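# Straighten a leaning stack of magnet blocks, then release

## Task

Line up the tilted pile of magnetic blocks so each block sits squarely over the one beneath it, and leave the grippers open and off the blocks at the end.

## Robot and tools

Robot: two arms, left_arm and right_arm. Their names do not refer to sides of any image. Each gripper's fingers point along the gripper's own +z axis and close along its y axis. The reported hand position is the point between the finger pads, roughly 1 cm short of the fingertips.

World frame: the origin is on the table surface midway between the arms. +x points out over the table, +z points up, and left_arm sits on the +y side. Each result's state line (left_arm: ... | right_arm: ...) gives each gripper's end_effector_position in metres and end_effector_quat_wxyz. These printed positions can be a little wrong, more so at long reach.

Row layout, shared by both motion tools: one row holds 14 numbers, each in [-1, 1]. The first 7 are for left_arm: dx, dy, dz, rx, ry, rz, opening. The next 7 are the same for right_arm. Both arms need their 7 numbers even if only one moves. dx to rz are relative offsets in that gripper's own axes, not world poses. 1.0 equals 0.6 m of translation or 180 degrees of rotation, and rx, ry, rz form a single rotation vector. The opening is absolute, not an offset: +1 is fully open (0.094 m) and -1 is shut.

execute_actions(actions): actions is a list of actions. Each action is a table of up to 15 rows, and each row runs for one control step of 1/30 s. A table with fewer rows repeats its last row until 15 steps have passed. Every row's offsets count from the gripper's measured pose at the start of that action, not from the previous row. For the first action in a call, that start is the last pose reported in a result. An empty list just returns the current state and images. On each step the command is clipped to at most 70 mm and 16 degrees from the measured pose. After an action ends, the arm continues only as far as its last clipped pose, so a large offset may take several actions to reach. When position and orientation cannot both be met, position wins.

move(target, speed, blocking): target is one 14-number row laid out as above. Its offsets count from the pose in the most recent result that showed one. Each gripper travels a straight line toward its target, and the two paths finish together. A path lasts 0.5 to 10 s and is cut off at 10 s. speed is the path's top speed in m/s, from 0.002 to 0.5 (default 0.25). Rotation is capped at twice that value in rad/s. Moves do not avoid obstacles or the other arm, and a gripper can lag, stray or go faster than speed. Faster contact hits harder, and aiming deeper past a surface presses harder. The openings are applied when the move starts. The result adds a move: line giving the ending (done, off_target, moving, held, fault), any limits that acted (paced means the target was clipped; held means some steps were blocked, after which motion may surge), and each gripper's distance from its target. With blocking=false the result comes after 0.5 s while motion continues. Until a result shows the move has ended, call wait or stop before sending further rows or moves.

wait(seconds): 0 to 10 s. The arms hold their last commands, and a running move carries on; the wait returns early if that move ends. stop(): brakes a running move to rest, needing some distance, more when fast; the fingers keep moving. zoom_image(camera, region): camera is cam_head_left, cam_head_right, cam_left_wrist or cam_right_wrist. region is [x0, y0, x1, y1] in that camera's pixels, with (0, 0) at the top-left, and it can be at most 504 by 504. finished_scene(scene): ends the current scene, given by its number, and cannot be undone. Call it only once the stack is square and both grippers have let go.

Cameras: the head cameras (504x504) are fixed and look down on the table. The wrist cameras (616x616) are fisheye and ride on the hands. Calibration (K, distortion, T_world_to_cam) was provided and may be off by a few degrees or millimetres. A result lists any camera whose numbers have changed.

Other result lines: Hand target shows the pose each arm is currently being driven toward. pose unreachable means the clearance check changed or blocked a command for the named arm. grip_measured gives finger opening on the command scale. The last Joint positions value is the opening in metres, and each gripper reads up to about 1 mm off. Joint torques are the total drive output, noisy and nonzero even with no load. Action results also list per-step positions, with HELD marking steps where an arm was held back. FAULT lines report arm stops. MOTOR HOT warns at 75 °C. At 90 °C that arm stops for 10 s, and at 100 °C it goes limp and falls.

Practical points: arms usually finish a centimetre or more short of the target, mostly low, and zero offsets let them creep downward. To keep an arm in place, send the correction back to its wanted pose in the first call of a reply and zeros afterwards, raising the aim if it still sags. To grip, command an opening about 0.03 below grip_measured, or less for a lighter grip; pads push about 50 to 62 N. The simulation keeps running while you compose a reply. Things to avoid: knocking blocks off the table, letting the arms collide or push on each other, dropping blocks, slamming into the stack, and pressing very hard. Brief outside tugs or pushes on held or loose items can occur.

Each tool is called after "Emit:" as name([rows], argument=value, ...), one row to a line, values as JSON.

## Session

Emit:
execute_actions(actions=[])

Scene clock: 0.00 s.
left_arm: end_effector_position=(+0.4268, +0.3266, +0.1725) grip_measured=+1.000 end_effector_quat_wxyz=(+0.344, +0.441, +0.805, +0.197) | right_arm: end_effector_position=(+0.2459, -0.0635, +0.2348) grip_measured=+1.000 end_effector_quat_wxyz=(+0.414, -0.033, +0.776, +0.475)
Joint positions: left_arm=[ 0.339  1.499  1.106 -0.371  0.127  1.142  0.094] | right_arm=[ 0.309  0.804  0.481  0.089 -0.464  0.705  0.094]
Joint velocities: left_arm=[-0.027 -0.017 -0.017 -0.007  0.007 -0.022  0.   ] | right_arm=[ 0.002  0.012 -0.012 -0.051  0.066 -0.051  0.   ]
Joint torques (N m, as the arm reports them, + toward a larger angle): no reading
Motor temperatures (°C, as the motors report them): left_arm=[25 25 27 28 26 25] | right_arm=[26 26 23 26 26 25]
Hand target (left_arm): +0.426, +0.325, +0.174; +0.344, +0.441, +0.806, +0.194
Hand target (right_arm): +0.245, -0.064, +0.240; +0.420, -0.037, +0.772, +0.475
camera_calibration (this result's frames):
cam_left_wrist: T_world_to_cam=[[-0.583449, -0.566895, -0.581565, 0.520218], [-0.797167, 0.536657, 0.27663, 0.115222], [0.155281, 0.625003, -0.765022, -0.0259644], [0, 0, 0, 1]] pos_world=[0.399404, 0.249302, 0.250803]
cam_right_wrist: T_world_to_cam=[[0.54371, -0.597862, -0.589017, -0.034459], [-0.829592, -0.276559, -0.485068, 0.347755], [0.127106, 0.75238, -0.64635, 0.274197], [0, 0, 0, 1]] pos_world=[0.272379, -0.130727, 0.325616]

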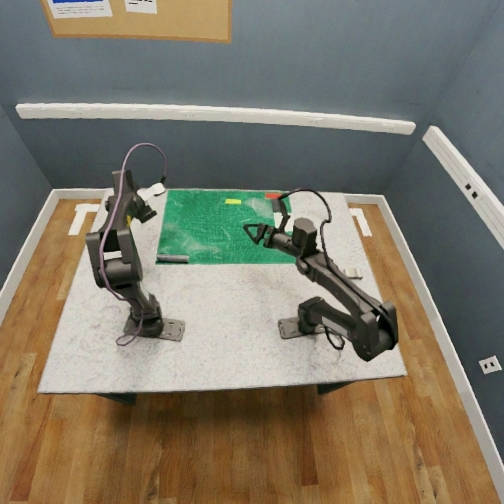

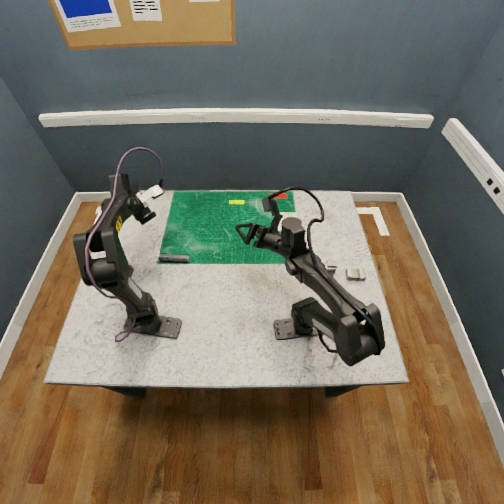

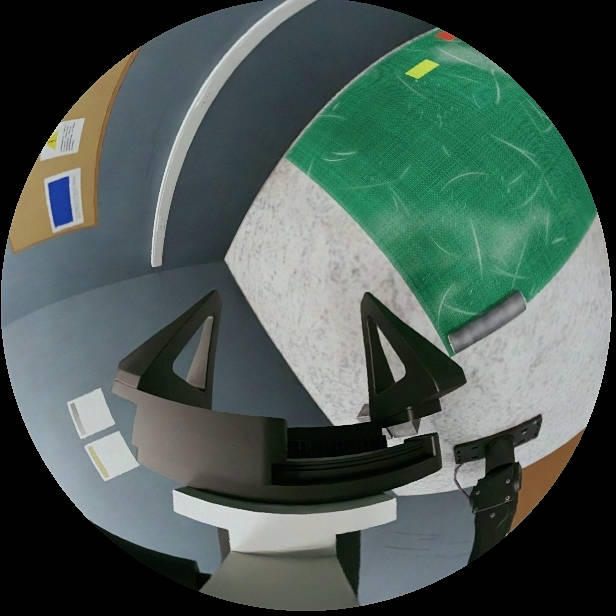

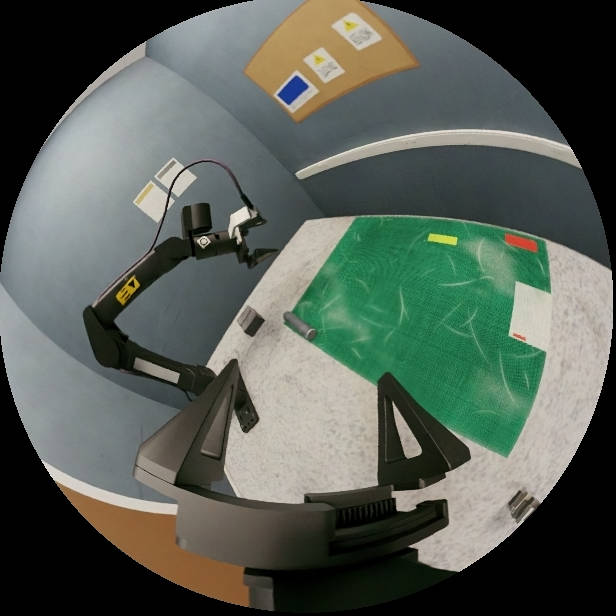

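Emit:
zoom_image(camera="cam_head_right", region=[300, 240, 380, 300])

Emit:
zoom_image(camera="cam_right_wrist", region=[480, 460, 570, 550])

Region (300, 240, 380, 300) of cam_head_right's 504x504 image, scaled by 6.300, with more detail than that image has; it fills the top 378 rows of this view, and the rest is white.

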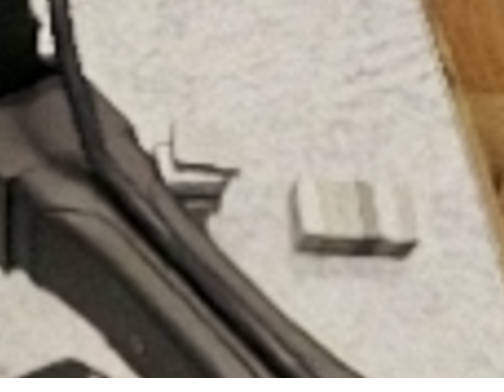

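Region (480, 460, 570, 550) of cam_right_wrist's 616x616 image, scaled by 5.600, with more detail than that image has.

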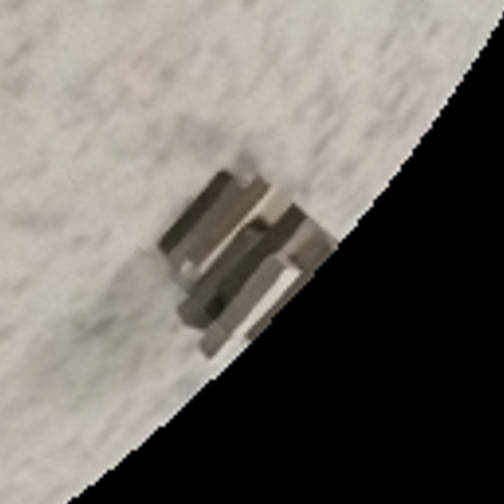

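Emit:
move(target=[0,0,0,0,0,0,1,-0.0113,-0.4258,-0.4198,0.4819,-0.0543,0.4575,1], speed=0.4)

Scene clock: 5.13 s.
left_arm: end_effector_position=(+0.4268, +0.3266, +0.1725) grip_measured=+1.000 end_effector_quat_wxyz=(+0.344, +0.441, +0.805, +0.197) | right_arm: end_effector_position=(+0.2097, -0.3893, +0.1052) grip_measured=+1.000 end_effector_quat_wxyz=(-0.007, +0.730, +0.684, +0.010)
Joint positions: left_arm=[ 0.339  1.499  1.106 -0.371  0.127  1.142  0.094] | right_arm=[-0.658  1.496  1.143 -1.227 -0.024  1.09   0.094]
Joint velocities: left_arm=[-0.002  0.017 -0.002 -0.022 -0.007  0.037  0.   ] | right_arm=[ 0.002 -0.012  0.002 -0.081  0.022 -0.022  0.   ]
Joint torques (N m, as the arm reports them, + toward a larger angle): left_arm=[ 0.05 -6.93  7.07  1.63  0.08 -0.02] | right_arm=[-0.63 -5.57  8.01  0.    0.13  0.05]
Motor temperatures (°C, as the motors report them): left_arm=[25 26 28 28 26 25] | right_arm=[26 26 25 27 26 25]
Hand target (left_arm): +0.427, +0.327, +0.172; +0.344, +0.441, +0.805, +0.197
Hand target (right_arm): +0.211, -0.396, +0.110; -0.003, +0.735, +0.678, +0.002
Off the commanded pose (left_arm): 0.000 m, 0 deg.
Off the commanded pose (right_arm): 0.010 m, 2 deg.
move: done
camera_calibration (this result's frames):
cam_left_wrist: T_world_to_cam=[[-0.583449, -0.566895, -0.581565, 0.520218], [-0.797167, 0.536657, 0.27663, 0.115222], [0.155281, 0.625003, -0.765022, -0.0259644], [0, 0, 0, 1]] pos_world=[0.399404, 0.249302, 0.250803]
cam_right_wrist: T_world_to_cam=[[-0.995067, -0.0990677, -0.00526755, 0.169603], [-0.0797405, 0.767092, 0.636563, 0.295764], [-0.0590221, 0.633842, -0.771207, 0.446174], [0, 0, 0, 1]] pos_world=[0.218685, -0.49288, 0.156713]

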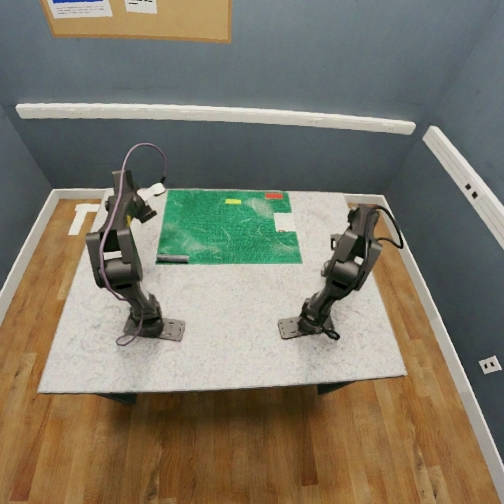

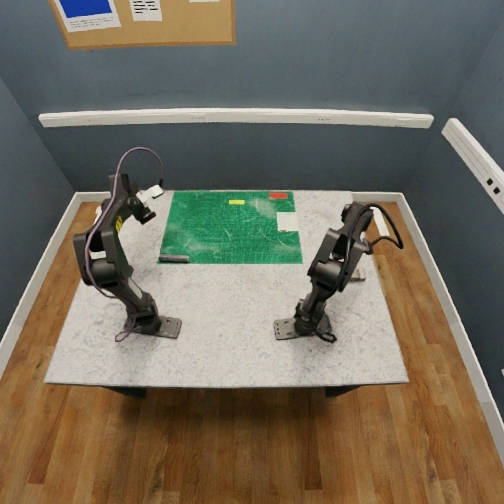

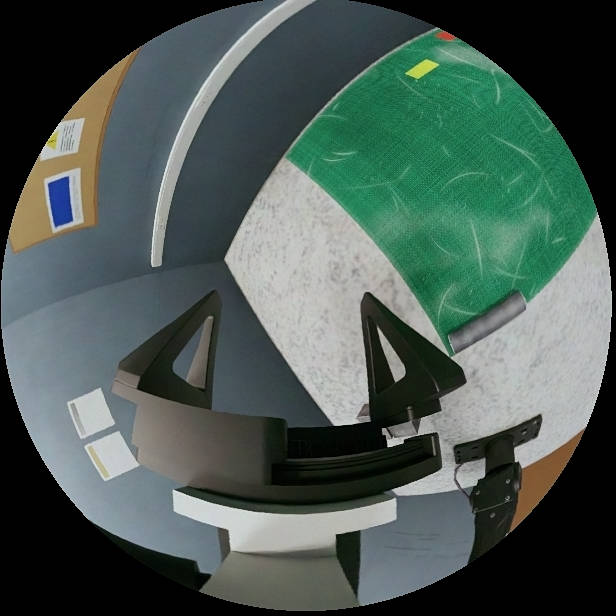

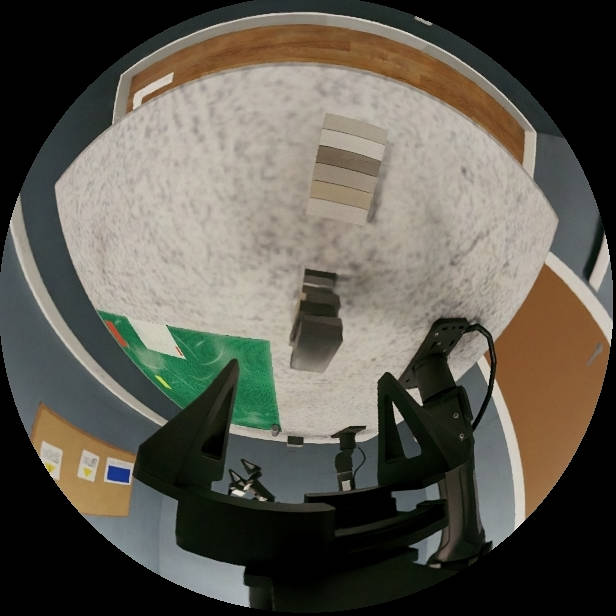

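Emit:
zoom_image(camera="cam_right_wrist", region=[250, 255, 390, 395])

Region (250, 255, 390, 395) of cam_right_wrist's 616x616 image, scaled by 3.600, with more detail than that image has.

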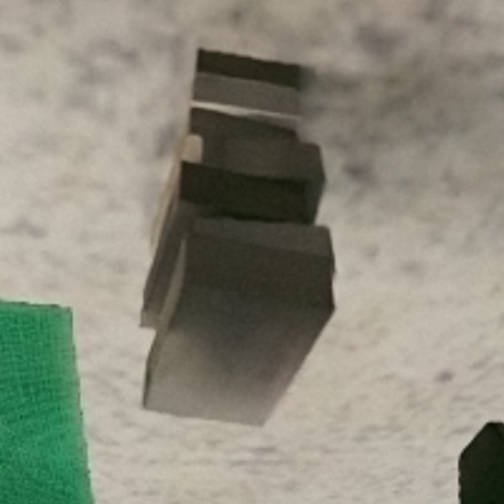

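Emit:
move(target=[0,0,0,0,0,0,1,0.0007,-0.017,0.0887,0.001,-0.0077,0.015,0.4], speed=0.12)

Emit:
zoom_image(camera="cam_right_wrist", region=[210, 280, 420, 490])

Scene clock: 8.33 s.
left_arm: end_effector_position=(+0.4268, +0.3266, +0.1725) grip_measured=+1.000 end_effector_quat_wxyz=(+0.344, +0.441, +0.805, +0.197) | right_arm: end_effector_position=(+0.2033, -0.3863, +0.0573) grip_measured=+0.402 end_effector_quat_wxyz=(-0.001, +0.746, +0.666, +0.010)
Joint positions: left_arm=[ 0.339  1.499  1.106 -0.371  0.127  1.142  0.094] | right_arm=[-0.658  1.496  0.949 -1.019 -0.02   1.137  0.066]
Joint velocities: left_arm=[ 0.002 -0.012  0.012  0.037 -0.051 -0.037  0.   ] | right_arm=[-0.017 -0.007 -0.007  0.051 -0.037 -0.007 -0.001]
Joint torques (N m, as the arm reports them, + toward a larger angle): left_arm=[ 0.03 -6.96  7.06  1.64  0.08 -0.02] | right_arm=[ 0.51 -6.19  4.29  0.33  0.14  0.04]
Motor temperatures (°C, as the motors report them): left_arm=[25 26 28 29 26 25] | right_arm=[26 27 26 27 26 25]
Hand target (left_arm): +0.427, +0.327, +0.172; +0.344, +0.441, +0.805, +0.197
Hand target (right_arm): +0.200, -0.387, +0.052; -0.000, +0.746, +0.666, +0.000
Off the commanded pose (left_arm): 0.000 m, 0 deg.
Off the commanded pose (right_arm): 0.006 m, 1 deg.
move: done
camera_calibration (this result's frames):
cam_left_wrist: T_world_to_cam=[[-0.583449, -0.566895, -0.581565, 0.520218], [-0.797167, 0.536657, 0.27663, 0.115222], [0.155281, 0.625003, -0.765022, -0.0259644], [0, 0, 0, 1]] pos_world=[0.399404, 0.249302, 0.250803]
cam_right_wrist: T_world_to_cam=[[-0.998568, -0.0520113, -0.0124815, 0.182637], [-0.0482922, 0.776354, 0.628444, 0.321143], [-0.0229962, 0.628148, -0.777754, 0.397781], [0, 0, 0, 1]] pos_world=[0.207032, -0.489687, 0.109835]

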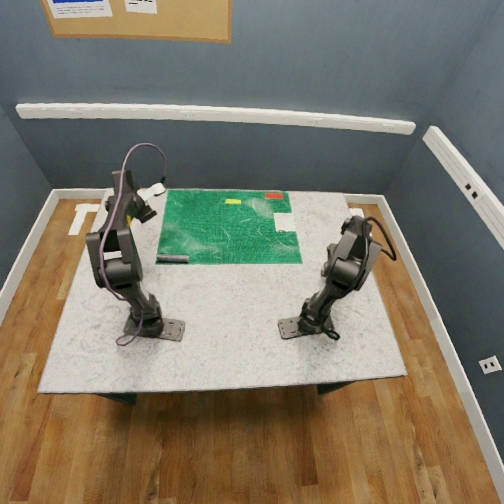

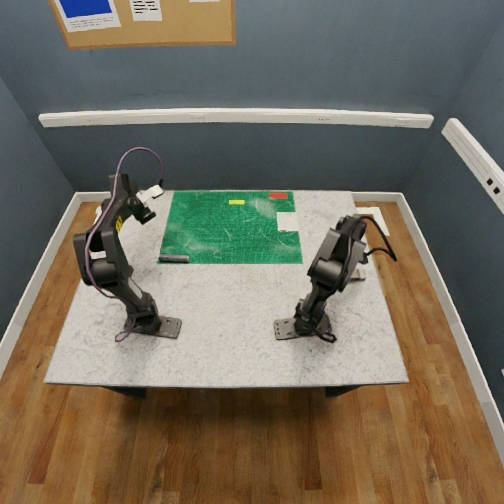

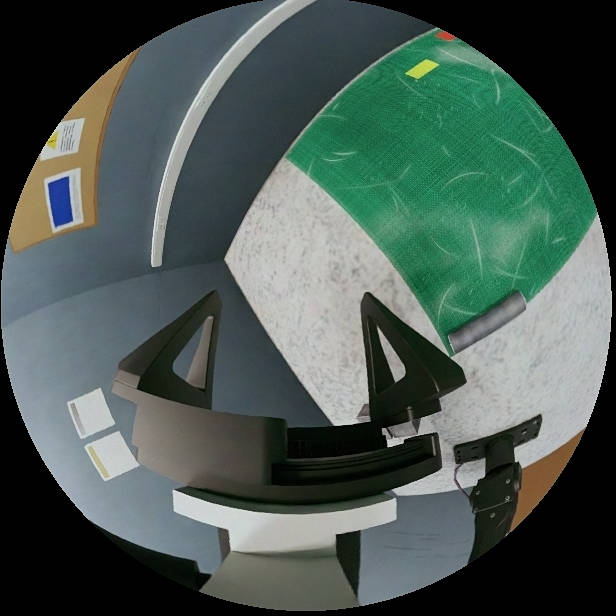

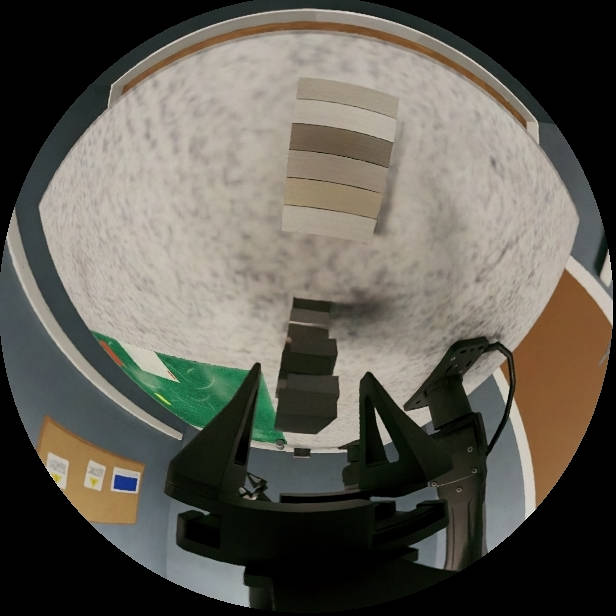

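Region (210, 280, 420, 490) of cam_right_wrist's 616x616 image, scaled by 2.400, with more detail than that image has.

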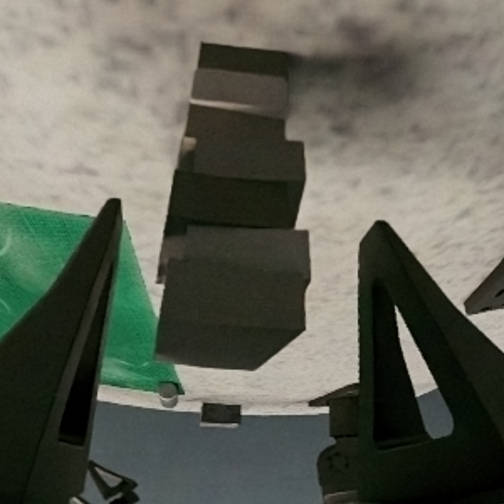

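Emit:
zoom_image(camera="cam_right_wrist", region=[255, 290, 355, 440])

Region (255, 290, 355, 440) of cam_right_wrist's 616x616 image, scaled by 3.360, with more detail than that image has.

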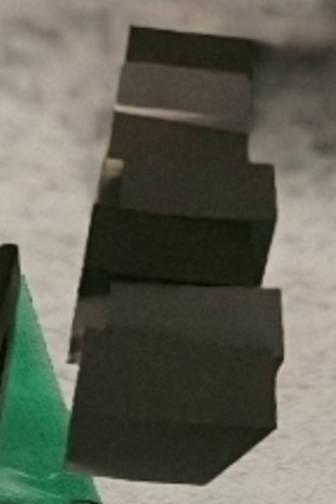

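Emit:
execute_actions([
  [[0,0,0,0,0,0,1,0,0,0,0.0051,-0.011,0,0.3],[0,0,0,0,0,0,1,0,0,0,0.0051,-0.011,0,0.2],[0,0,0,0,0,0,1,0,0,0,0.0051,-0.011,0,0.12],[0,0,0,0,0,0,1,0,0,0,0.0051,-0.011,0,0.06],[0,0,0,0,0,0,1,0,0,0,0.0051,-0.011,0,0.02],[0,0,0,0,0,0,1,0,0,0,0.0051,-0.011,0,-0.02],[0,0,0,0,0,0,1,0,0,0,0.0051,-0.011,0,-0.05],[0,0,0,0,0,0,1,0,0,0,0.0051,-0.011,0,-0.08],[0,0,0,0,0,0,1,0,0,0,0.0051,-0.011,0,-0.10]],
])

Emit:
zoom_image(camera="cam_right_wrist", region=[210, 280, 420, 490])

Scene clock: 12.83 s.
left_arm: end_effector_position=(+0.4268, +0.3266, +0.1725) grip_measured=+1.000 end_effector_quat_wxyz=(+0.344, +0.441, +0.805, +0.197) | right_arm: end_effector_position=(+0.2046, -0.3849, +0.0573) grip_measured=-0.098 end_effector_quat_wxyz=(+0.002, +0.746, +0.666, +0.003)
Joint positions: left_arm=[ 0.339  1.499  1.106 -0.371  0.127  1.142  0.094] | right_arm=[-0.639  1.496  0.949 -1.017 -0.004  1.158  0.042]
Joint velocities: left_arm=[-0.017 -0.002  0.007  0.022  0.022 -0.11   0.   ] | right_arm=[ 0.012 -0.002 -0.007 -0.007 -0.051  0.007 -0.   ]
Joint torques (N m, as the arm reports them, + toward a larger angle): left_arm=[ 0.04 -6.95  7.05  1.64  0.07 -0.02] | right_arm=[ 0.72 -6.52  5.67  0.13  0.14  0.01]
Motor temperatures (°C, as the motors report them): left_arm=[25 26 28 29 26 25] | right_arm=[26 27 25 27 26 25]
Hand target (left_arm): +0.427, +0.327, +0.172; +0.344, +0.441, +0.805, +0.197
Hand target (right_arm): +0.203, -0.386, +0.057; +0.005, +0.746, +0.666, -0.008
Off the commanded pose (left_arm): 0.000 m, 0 deg.
Off the commanded pose (right_arm): 0.002 m, 1 deg.
Step readings (end_effector_position):
0: left_arm (+0.4268, +0.3266, +0.1725) | right_arm (+0.2037, -0.3865, +0.0573)
1: left_arm (+0.4268, +0.3266, +0.1725) | right_arm (+0.2036, -0.3866, +0.0573)
2: left_arm (+0.4268, +0.3266, +0.1725) | right_arm (+0.2038, -0.3862, +0.0573)
4: left_arm (+0.4268, +0.3266, +0.1725) | right_arm (+0.2046, -0.3848, +0.0573)
8: left_arm (+0.4268, +0.3266, +0.1725) | right_arm (+0.2046, -0.3848, +0.0573)
15: end_effector_position above
camera_calibration (this result's frames):
cam_left_wrist: T_world_to_cam=[[-0.583449, -0.566895, -0.581565, 0.520218], [-0.797167, 0.536657, 0.27663, 0.115222], [0.155281, 0.625003, -0.765022, -0.0259644], [0, 0, 0, 1]] pos_world=[0.399404, 0.249302, 0.250803]
cam_right_wrist: T_world_to_cam=[[-0.998712, -0.0505231, -0.0047303, 0.184088], [-0.0426547, 0.785353, 0.617577, 0.323047], [-0.0274869, 0.616984, -0.786496, 0.394011], [0, 0, 0, 1]] pos_world=[0.20846, -0.487504, 0.111253]

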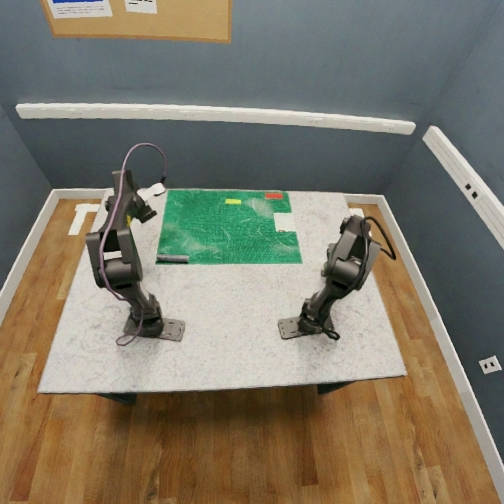

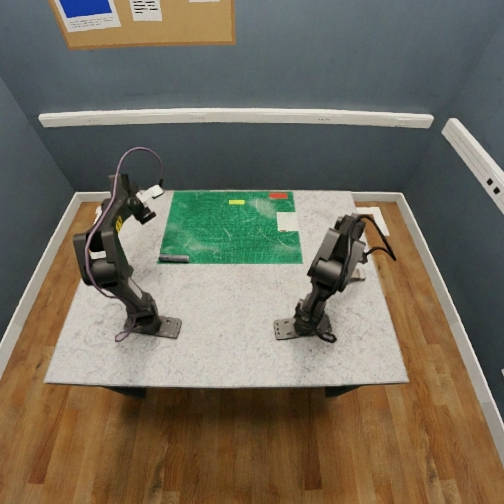

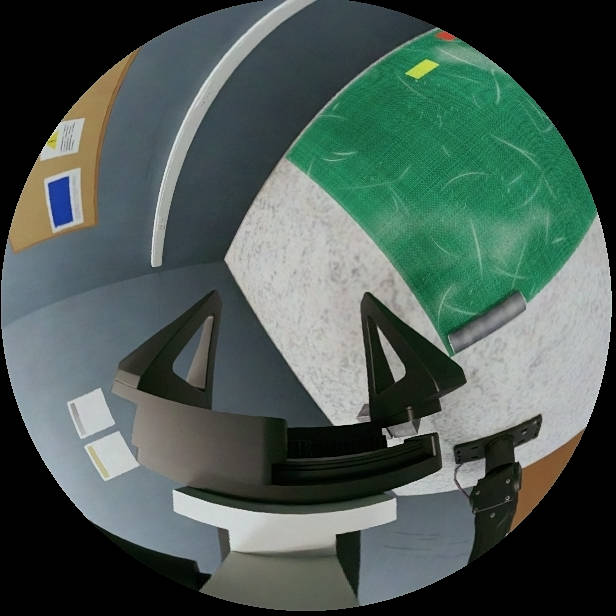

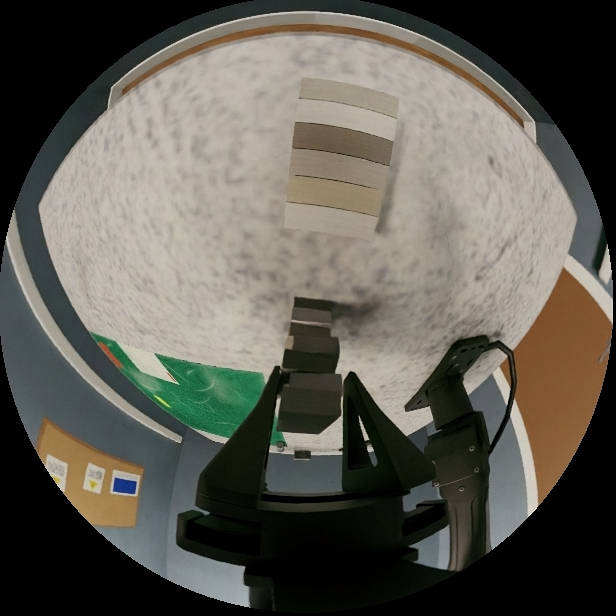

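Region (210, 280, 420, 490) of cam_right_wrist's 616x616 image, scaled by 2.400, with more detail than that image has.

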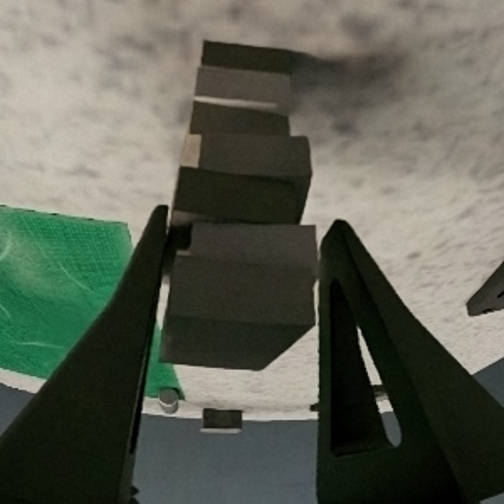

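Emit:
execute_actions([
  [[0,0,0,0,0,0,1,0,0.006,0,0,0,0,-0.10],[0,0,0,0,0,0,1,0,0.009,0,0,0,0,-0.11],[0,0,0,0,0,0,1,0,0.012,0,0,0,0,-0.12],[0,0,0,0,0,0,1,0,0.012,0,0,0,0,-0.13],[0,0,0,0,0,0,1,0,0.012,0,0,0,0,-0.14],[0,0,0,0,0,0,1,0,0.012,0,0,0,0,-0.15],[0,0,0,0,0,0,1,0,0.012,0,0,0,0,-0.16],[0,0,0,0,0,0,1,0,0.012,0,0,0,0,-0.17],[0,0,0,0,0,0,1,0,0.012,0,0,0,0,-0.18],[0,0,0,0,0,0,1,0,0.012,0,0,0,0,-0.19],[0,0,0,0,0,0,1,0,0.012,0,0,0,0,-0.20]],
])

Emit:
zoom_image(camera="cam_right_wrist", region=[210, 280, 420, 490])

Scene clock: 13.80 s.
left_arm: end_effector_position=(+0.4268, +0.3266, +0.1725) grip_measured=+1.000 end_effector_quat_wxyz=(+0.344, +0.441, +0.805, +0.197) | right_arm: end_effector_position=(+0.2058, -0.3844, +0.0573) grip_measured=-0.198 end_effector_quat_wxyz=(+0.003, +0.748, +0.663, +0.006)
Joint positions: left_arm=[ 0.339  1.499  1.106 -0.371  0.127  1.142  0.094] | right_arm=[-0.639  1.496  0.949 -1.014 -0.01   1.164  0.038]
Joint velocities: left_arm=[ 0.002 -0.012  0.002 -0.022  0.022  0.007  0.   ] | right_arm=[ 0.027  0.027  0.002 -0.022 -0.051  0.007 -0.   ]
Joint torques (N m, as the arm reports them, + toward a larger angle): left_arm=[ 0.03 -6.94  7.06  1.64  0.08 -0.03] | right_arm=[ 0.95 -4.29  7.28  0.17  0.02  0.01]
Motor temperatures (°C, as the motors report them): left_arm=[25 26 29 29 26 25] | right_arm=[26 27 26 27 26 25]
Hand target (left_arm): +0.427, +0.327, +0.172; +0.344, +0.441, +0.805, +0.197
Hand target (right_arm): +0.212, -0.386, +0.057; +0.003, +0.746, +0.666, +0.003
Off the commanded pose (left_arm): 0.000 m, 0 deg.
Off the commanded pose (right_arm): 0.006 m, 1 deg.
Step readings (end_effector_position):
0: left_arm (+0.4268, +0.3266, +0.1725) | right_arm (+0.2046, -0.3849, +0.0573)
1: left_arm (+0.4268, +0.3266, +0.1725) | right_arm (+0.2046, -0.3848, +0.0573)
2: left_arm (+0.4268, +0.3266, +0.1725) | right_arm (+0.2047, -0.3847, +0.0573)
4: left_arm (+0.4268, +0.3266, +0.1725) | right_arm (+0.2051, -0.3848, +0.0573)
8: left_arm (+0.4268, +0.3266, +0.1725) | right_arm (+0.2055, -0.3846, +0.0573)
15: end_effector_position above
camera_calibration (this result's frames):
cam_left_wrist: T_world_to_cam=[[-0.583449, -0.566895, -0.581565, 0.520218], [-0.797167, 0.536657, 0.27663, 0.115222], [0.155281, 0.625003, -0.765022, -0.0259644], [0, 0, 0, 1]] pos_world=[0.399404, 0.249302, 0.250803]
cam_right_wrist: T_world_to_cam=[[-0.998935, -0.0448286, -0.0109215, 0.187986], [-0.0419345, 0.783359, 0.620154, 0.32163], [-0.0192452, 0.619951, -0.784404, 0.393066], [0, 0, 0, 1]] pos_world=[0.208838, -0.487206, 0.110916]

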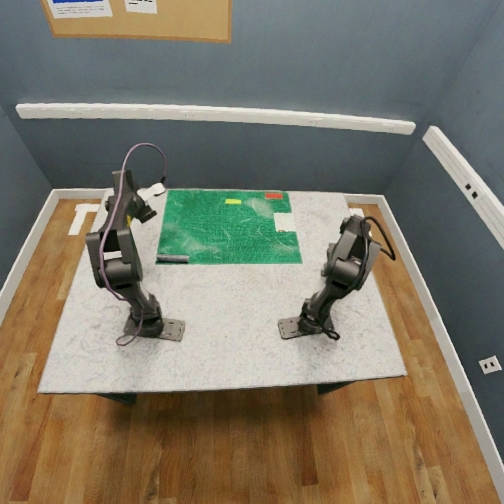

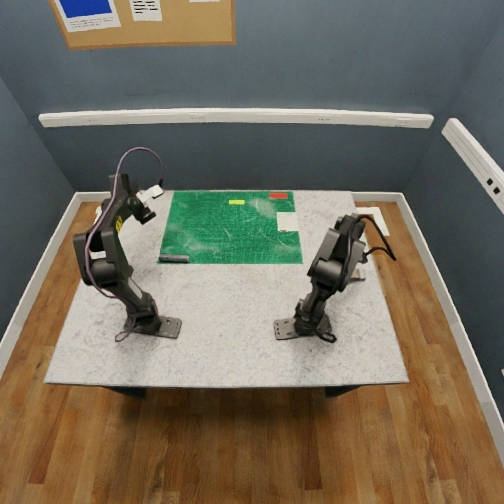

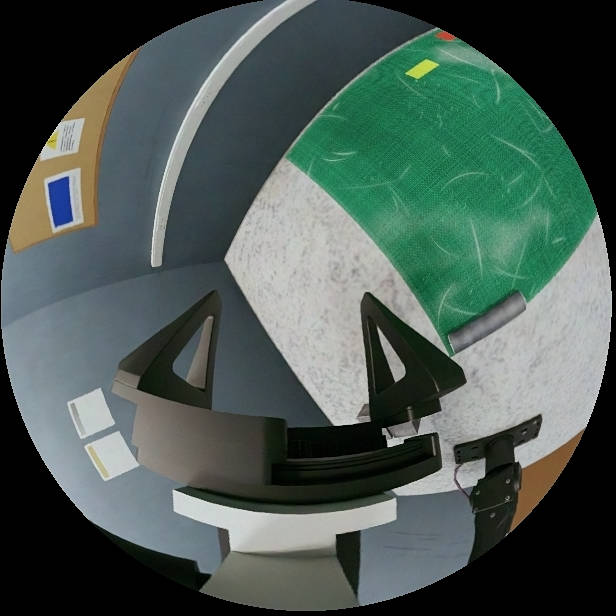

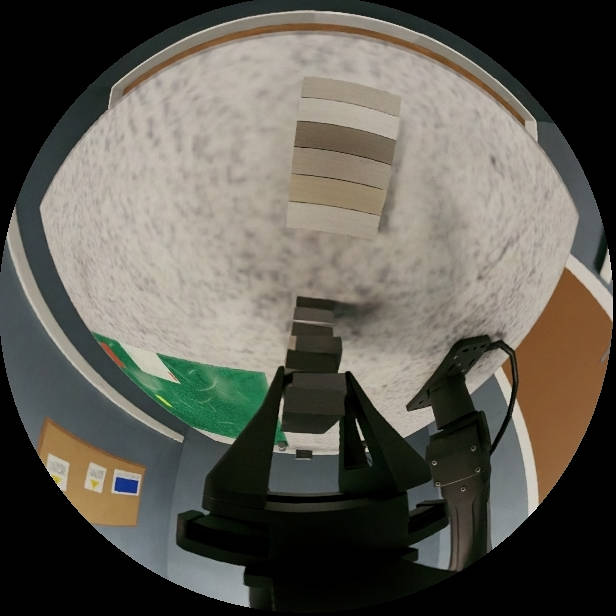

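Region (210, 280, 420, 490) of cam_right_wrist's 616x616 image, scaled by 2.400, with more detail than that image has.

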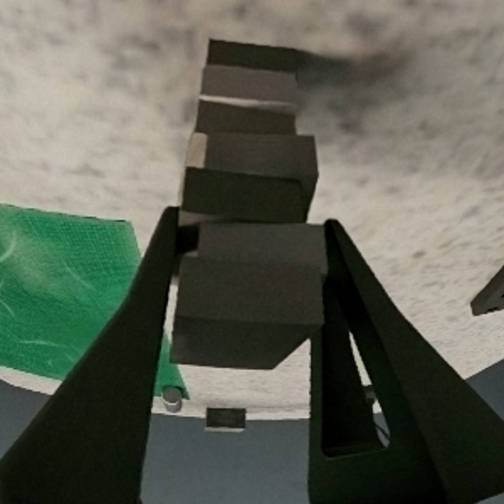

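Emit:
execute_actions([
  [[0,0,0,0,0,0,1,0,0.012,0,0.004,-0.002,0,-0.19],[0,0,0,0,0,0,1,0,0.013,0,0.004,-0.002,0,-0.19],[0,0,0,0,0,0,1,0,0.014,0,0.004,-0.002,0,-0.19],[0,0,0,0,0,0,1,0,0.015,0,0.004,-0.002,0,-0.19]],
])

Emit:
zoom_image(camera="cam_right_wrist", region=[210, 280, 420, 490])

Scene clock: 14.63 s.
left_arm: end_effector_position=(+0.4268, +0.3266, +0.1725) grip_measured=+1.000 end_effector_quat_wxyz=(+0.344, +0.441, +0.805, +0.197) | right_arm: end_effector_position=(+0.2062, -0.3808, +0.0523) grip_measured=-0.192 end_effector_quat_wxyz=(-0.007, +0.749, +0.663, +0.003)
Joint positions: left_arm=[ 0.339  1.499  1.106 -0.371  0.127  1.142  0.094] | right_arm=[-0.625  1.518  0.949 -1.014 -0.01   1.18   0.038]
Joint velocities: left_arm=[-0.007 -0.007 -0.007 -0.007 -0.007 -0.007  0.   ] | right_arm=[-0.007  0.007 -0.007 -0.051 -0.022 -0.051 -0.   ]
Joint torques (N m, as the arm reports them, + toward a larger angle): left_arm=[ 0.   -6.94  7.04  1.63  0.07 -0.02] | right_arm=[ 0.67 -5.15  8.14  0.07  0.08  0.02]
Motor temperatures (°C, as the motors report them): left_arm=[25 26 29 30 26 25] | right_arm=[26 27 26 26 26 25]
Hand target (left_arm): +0.427, +0.327, +0.172; +0.344, +0.441, +0.805, +0.197
Hand target (right_arm): +0.215, -0.385, +0.058; +0.001, +0.748, +0.663, -0.000
Off the commanded pose (left_arm): 0.000 m, 0 deg.
Off the commanded pose (right_arm): 0.011 m, 1 deg.
Step readings (end_effector_position):
0: left_arm (+0.4268, +0.3266, +0.1725) | right_arm (+0.2058, -0.3844, +0.0573)
1: left_arm (+0.4268, +0.3266, +0.1725) | right_arm (+0.2059, -0.3841, +0.0570)
2: left_arm (+0.4268, +0.3266, +0.1725) | right_arm (+0.2061, -0.3834, +0.0563)
4: left_arm (+0.4268, +0.3266, +0.1725) | right_arm (+0.2063, -0.3819, +0.0543)
8: left_arm (+0.4268, +0.3266, +0.1725) | right_arm (+0.2062, -0.3808, +0.0523)
15: end_effector_position above
camera_calibration (this result's frames):
cam_left_wrist: T_world_to_cam=[[-0.583449, -0.566895, -0.581565, 0.520218], [-0.797167, 0.536657, 0.27663, 0.115222], [0.155281, 0.625003, -0.765022, -0.0259644], [0, 0, 0, 1]] pos_world=[0.399404, 0.249302, 0.250803]
cam_right_wrist: T_world_to_cam=[[-0.999064, -0.0425253, 0.00791963, 0.188354], [-0.0280636, 0.776534, 0.62945, 0.315983], [-0.0329174, 0.628639, -0.777, 0.39277], [0, 0, 0, 1]] pos_world=[0.209974, -0.484273, 0.104795]

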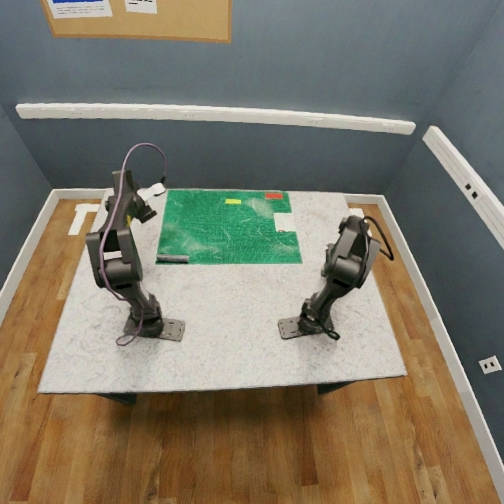

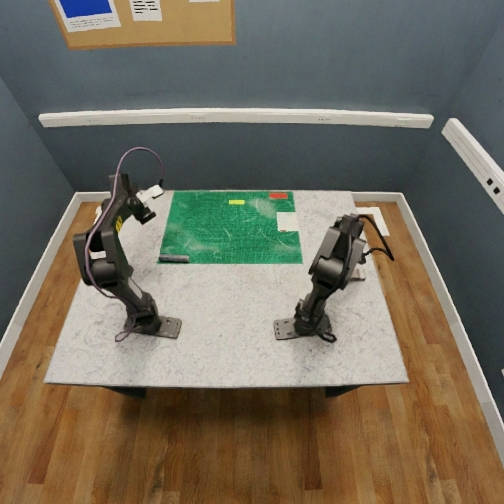

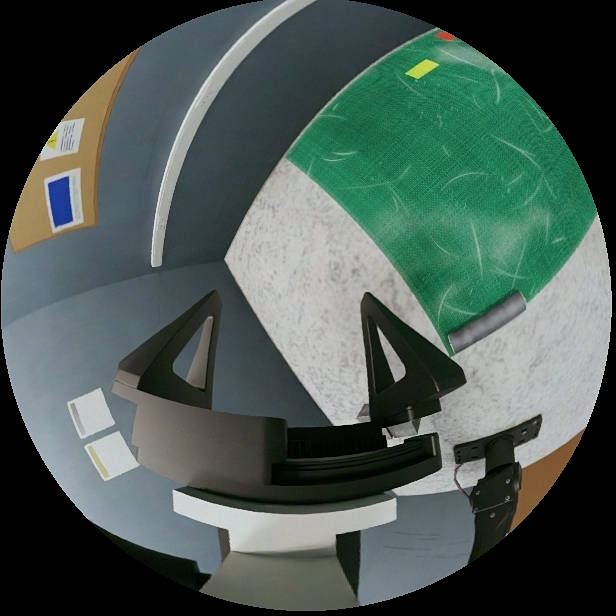

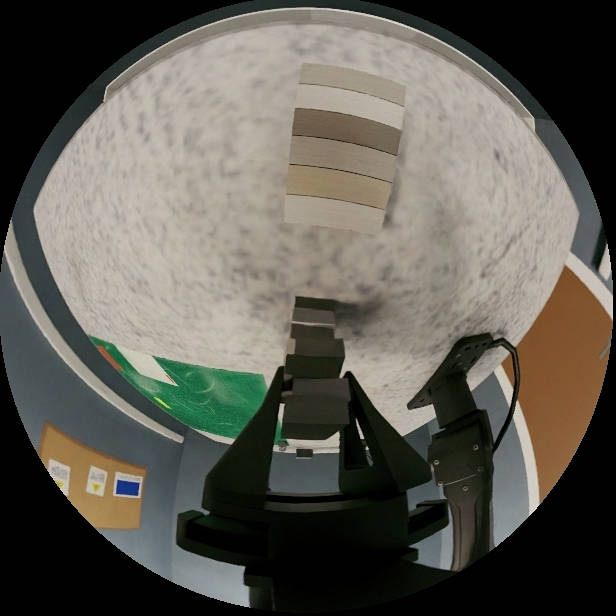

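Region (210, 280, 420, 490) of cam_right_wrist's 616x616 image, scaled by 2.400, with more detail than that image has.

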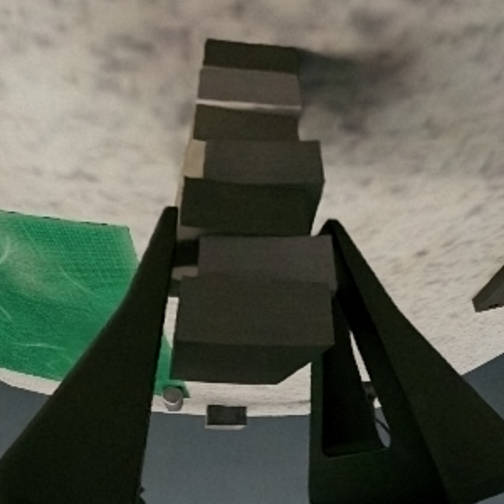

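Emit:
execute_actions([
  [[0,0,0,0,0,0,1,-0.0035,0.0085,0,-0.0074,-0.003,-0.002,-0.195],[0,0,0,0,0,0,1,-0.0035,0.0085,0,-0.0074,-0.003,-0.002,-0.20],[0,0,0,0,0,0,1,-0.0035,0.0085,0,-0.0074,-0.003,-0.002,-0.21],[0,0,0,0,0,0,1,-0.0035,0.0085,0,-0.0074,-0.003,-0.002,-0.22],[0,0,0,0,0,0,1,-0.0035,0.0085,0,-0.0074,-0.003,-0.002,-0.23],[0,0,0,0,0,0,1,-0.0035,0.0085,0,-0.0074,-0.003,-0.002,-0.24],[0,0,0,0,0,0,1,-0.0035,0.0085,0,-0.0074,-0.003,-0.002,-0.25],[0,0,0,0,0,0,1,-0.0035,0.0085,0,-0.0074,-0.003,-0.002,-0.26],[0,0,0,0,0,0,1,-0.0035,0.0085,0,-0.0074,-0.003,-0.002,-0.27],[0,0,0,0,0,0,1,-0.0035,0.0085,0,-0.0074,-0.003,-0.002,-0.28],[0,0,0,0,0,0,1,-0.0035,0.0085,0,-0.0074,-0.003,-0.002,-0.29],[0,0,0,0,0,0,1,-0.0035,0.0085,0,-0.0074,-0.003,-0.002,-0.30],[0,0,0,0,0,0,1,-0.0035,0.0085,0,-0.0074,-0.003,-0.002,-0.31],[0,0,0,0,0,0,1,-0.0035,0.0085,0,-0.0074,-0.003,-0.002,-0.32],[0,0,0,0,0,0,1,-0.0035,0.0085,0,-0.0074,-0.003,-0.002,-0.33]],
  [[0,0,0,0,0,0,1,0,0,0,0,0,0,-0.345],[0,0,0,0,0,0,1,0,0,0,0,0,0,-0.36],[0,0,0,0,0,0,1,0,0,0,0,0,0,-0.375],[0,0,0,0,0,0,1,0,0,0,0,0,0,-0.39],[0,0,0,0,0,0,1,0,0,0,0,0,0,-0.405],[0,0,0,0,0,0,1,0,0,0,0,0,0,-0.42],[0,0,0,0,0,0,1,0,0,0,0,0,0,-0.435],[0,0,0,0,0,0,1,0,0,0,0,0,0,-0.45],[0,0,0,0,0,0,1,0,0,0,0,0,0,-0.465],[0,0,0,0,0,0,1,0,0,0,0,0,0,-0.48],[0,0,0,0,0,0,1,0,0,0,0,0,0,-0.495],[0,0,0,0,0,0,1,0,0,0,0,0,0,-0.51]],
])

Emit:
zoom_image(camera="cam_right_wrist", region=[230, 280, 410, 460])

Scene clock: 16.83 s.
left_arm: end_effector_position=(+0.4268, +0.3266, +0.1725) grip_measured=+1.000 end_effector_quat_wxyz=(+0.344, +0.441, +0.805, +0.197) | right_arm: end_effector_position=(+0.2063, -0.3803, +0.0524) grip_measured=-0.457 end_effector_quat_wxyz=(-0.008, +0.749, +0.663, +0.004)
Joint positions: left_arm=[ 0.339  1.499  1.106 -0.371  0.127  1.142  0.094] | right_arm=[-0.625  1.518  0.949 -1.015 -0.012  1.179  0.025]
Joint velocities: left_arm=[-0.017 -0.022 -0.012 -0.037  0.022 -0.022  0.   ] | right_arm=[ 0.012 -0.007  0.007  0.022 -0.007 -0.037 -0.001]
Joint torques (N m, as the arm reports them, + toward a larger angle): left_arm=[ 0.02 -6.95  7.06  1.64  0.08 -0.02] | right_arm=[ 0.11 -6.74  5.5   0.19  0.    0.  ]
Motor temperatures (°C, as the motors report them): left_arm=[25 27 29 30 26 25] | right_arm=[26 27 26 26 26 25]
Hand target (left_arm): +0.427, +0.327, +0.172; +0.344, +0.441, +0.805, +0.197
Hand target (right_arm): +0.207, -0.381, +0.052; -0.006, +0.749, +0.663, +0.004
Off the commanded pose (left_arm): 0.000 m, 0 deg.
Off the commanded pose (right_arm): 0.001 m, 0 deg.
Step readings (end_effector_position; steps 1 to 15: 1st action; 16 to 30: 2nd action):
0: left_arm (+0.4268, +0.3266, +0.1725) | right_arm (+0.2062, -0.3808, +0.0523)
1: left_arm (+0.4268, +0.3266, +0.1725) | right_arm (+0.2066, -0.3809, +0.0523)
2: left_arm (+0.4268, +0.3266, +0.1725) | right_arm (+0.2068, -0.3811, +0.0523)
4: left_arm (+0.4268, +0.3266, +0.1725) | right_arm (+0.2074, -0.3813, +0.0523)
8: left_arm (+0.4268, +0.3266, +0.1725) | right_arm (+0.2077, -0.3812, +0.0523)
15: left_arm (+0.4268, +0.3266, +0.1725) | right_arm (+0.2074, -0.3810, +0.0523)
16: left_arm (+0.4268, +0.3266, +0.1725) | right_arm (+0.2071, -0.3809, +0.0523)
17: left_arm (+0.4268, +0.3266, +0.1725) | right_arm (+0.2069, -0.3808, +0.0523)
19: left_arm (+0.4268, +0.3266, +0.1725) | right_arm (+0.2066, -0.3806, +0.0524)
23: left_arm (+0.4268, +0.3266, +0.1725) | right_arm (+0.2063, -0.3803, +0.0524)
30: end_effector_position above
camera_calibration (this result's frames):
cam_left_wrist: T_world_to_cam=[[-0.583449, -0.566895, -0.581565, 0.520218], [-0.797167, 0.536657, 0.27663, 0.115222], [0.155281, 0.625003, -0.765022, -0.0259644], [0, 0, 0, 1]] pos_world=[0.399404, 0.249302, 0.250803]
cam_right_wrist: T_world_to_cam=[[-0.999054, -0.0428926, 0.00715211, 0.188342], [-0.0287445, 0.77482, 0.631528, 0.314966], [-0.0326295, 0.630725, -0.77532, 0.393106], [0, 0, 0, 1]] pos_world=[0.210044, -0.483905, 0.104526]

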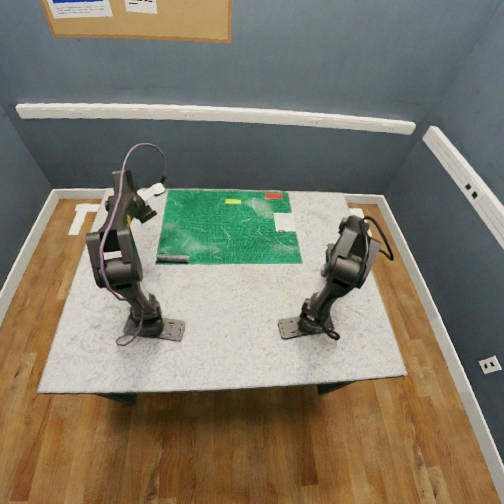

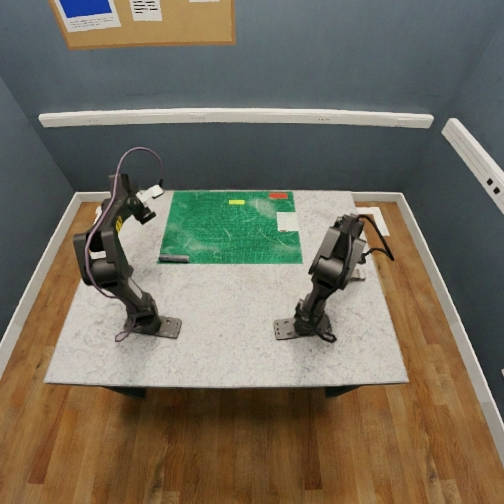

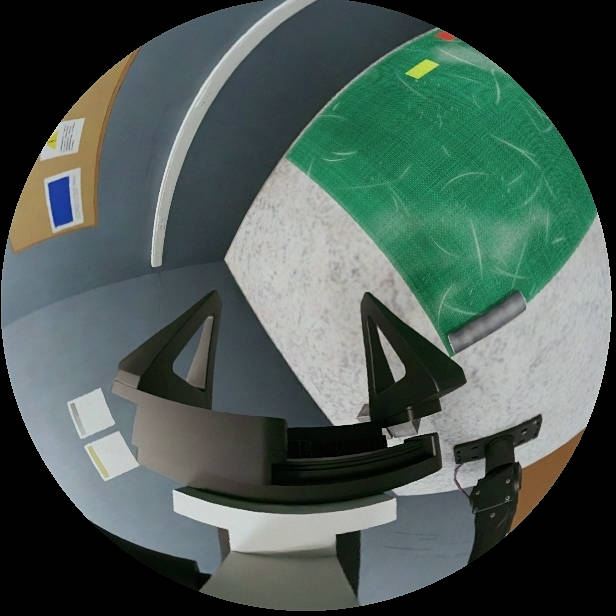

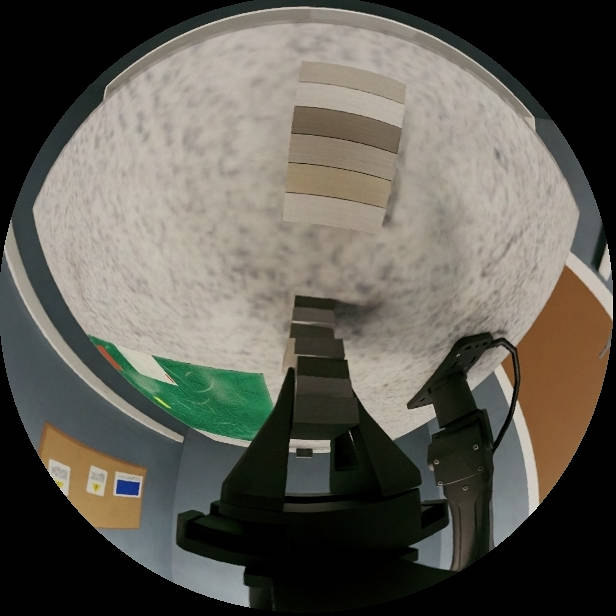

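Region (230, 280, 410, 460) of cam_right_wrist's 616x616 image, scaled by 2.800, with more detail than that image has.

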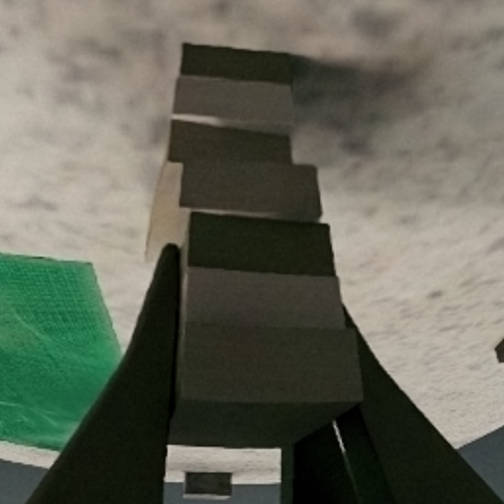

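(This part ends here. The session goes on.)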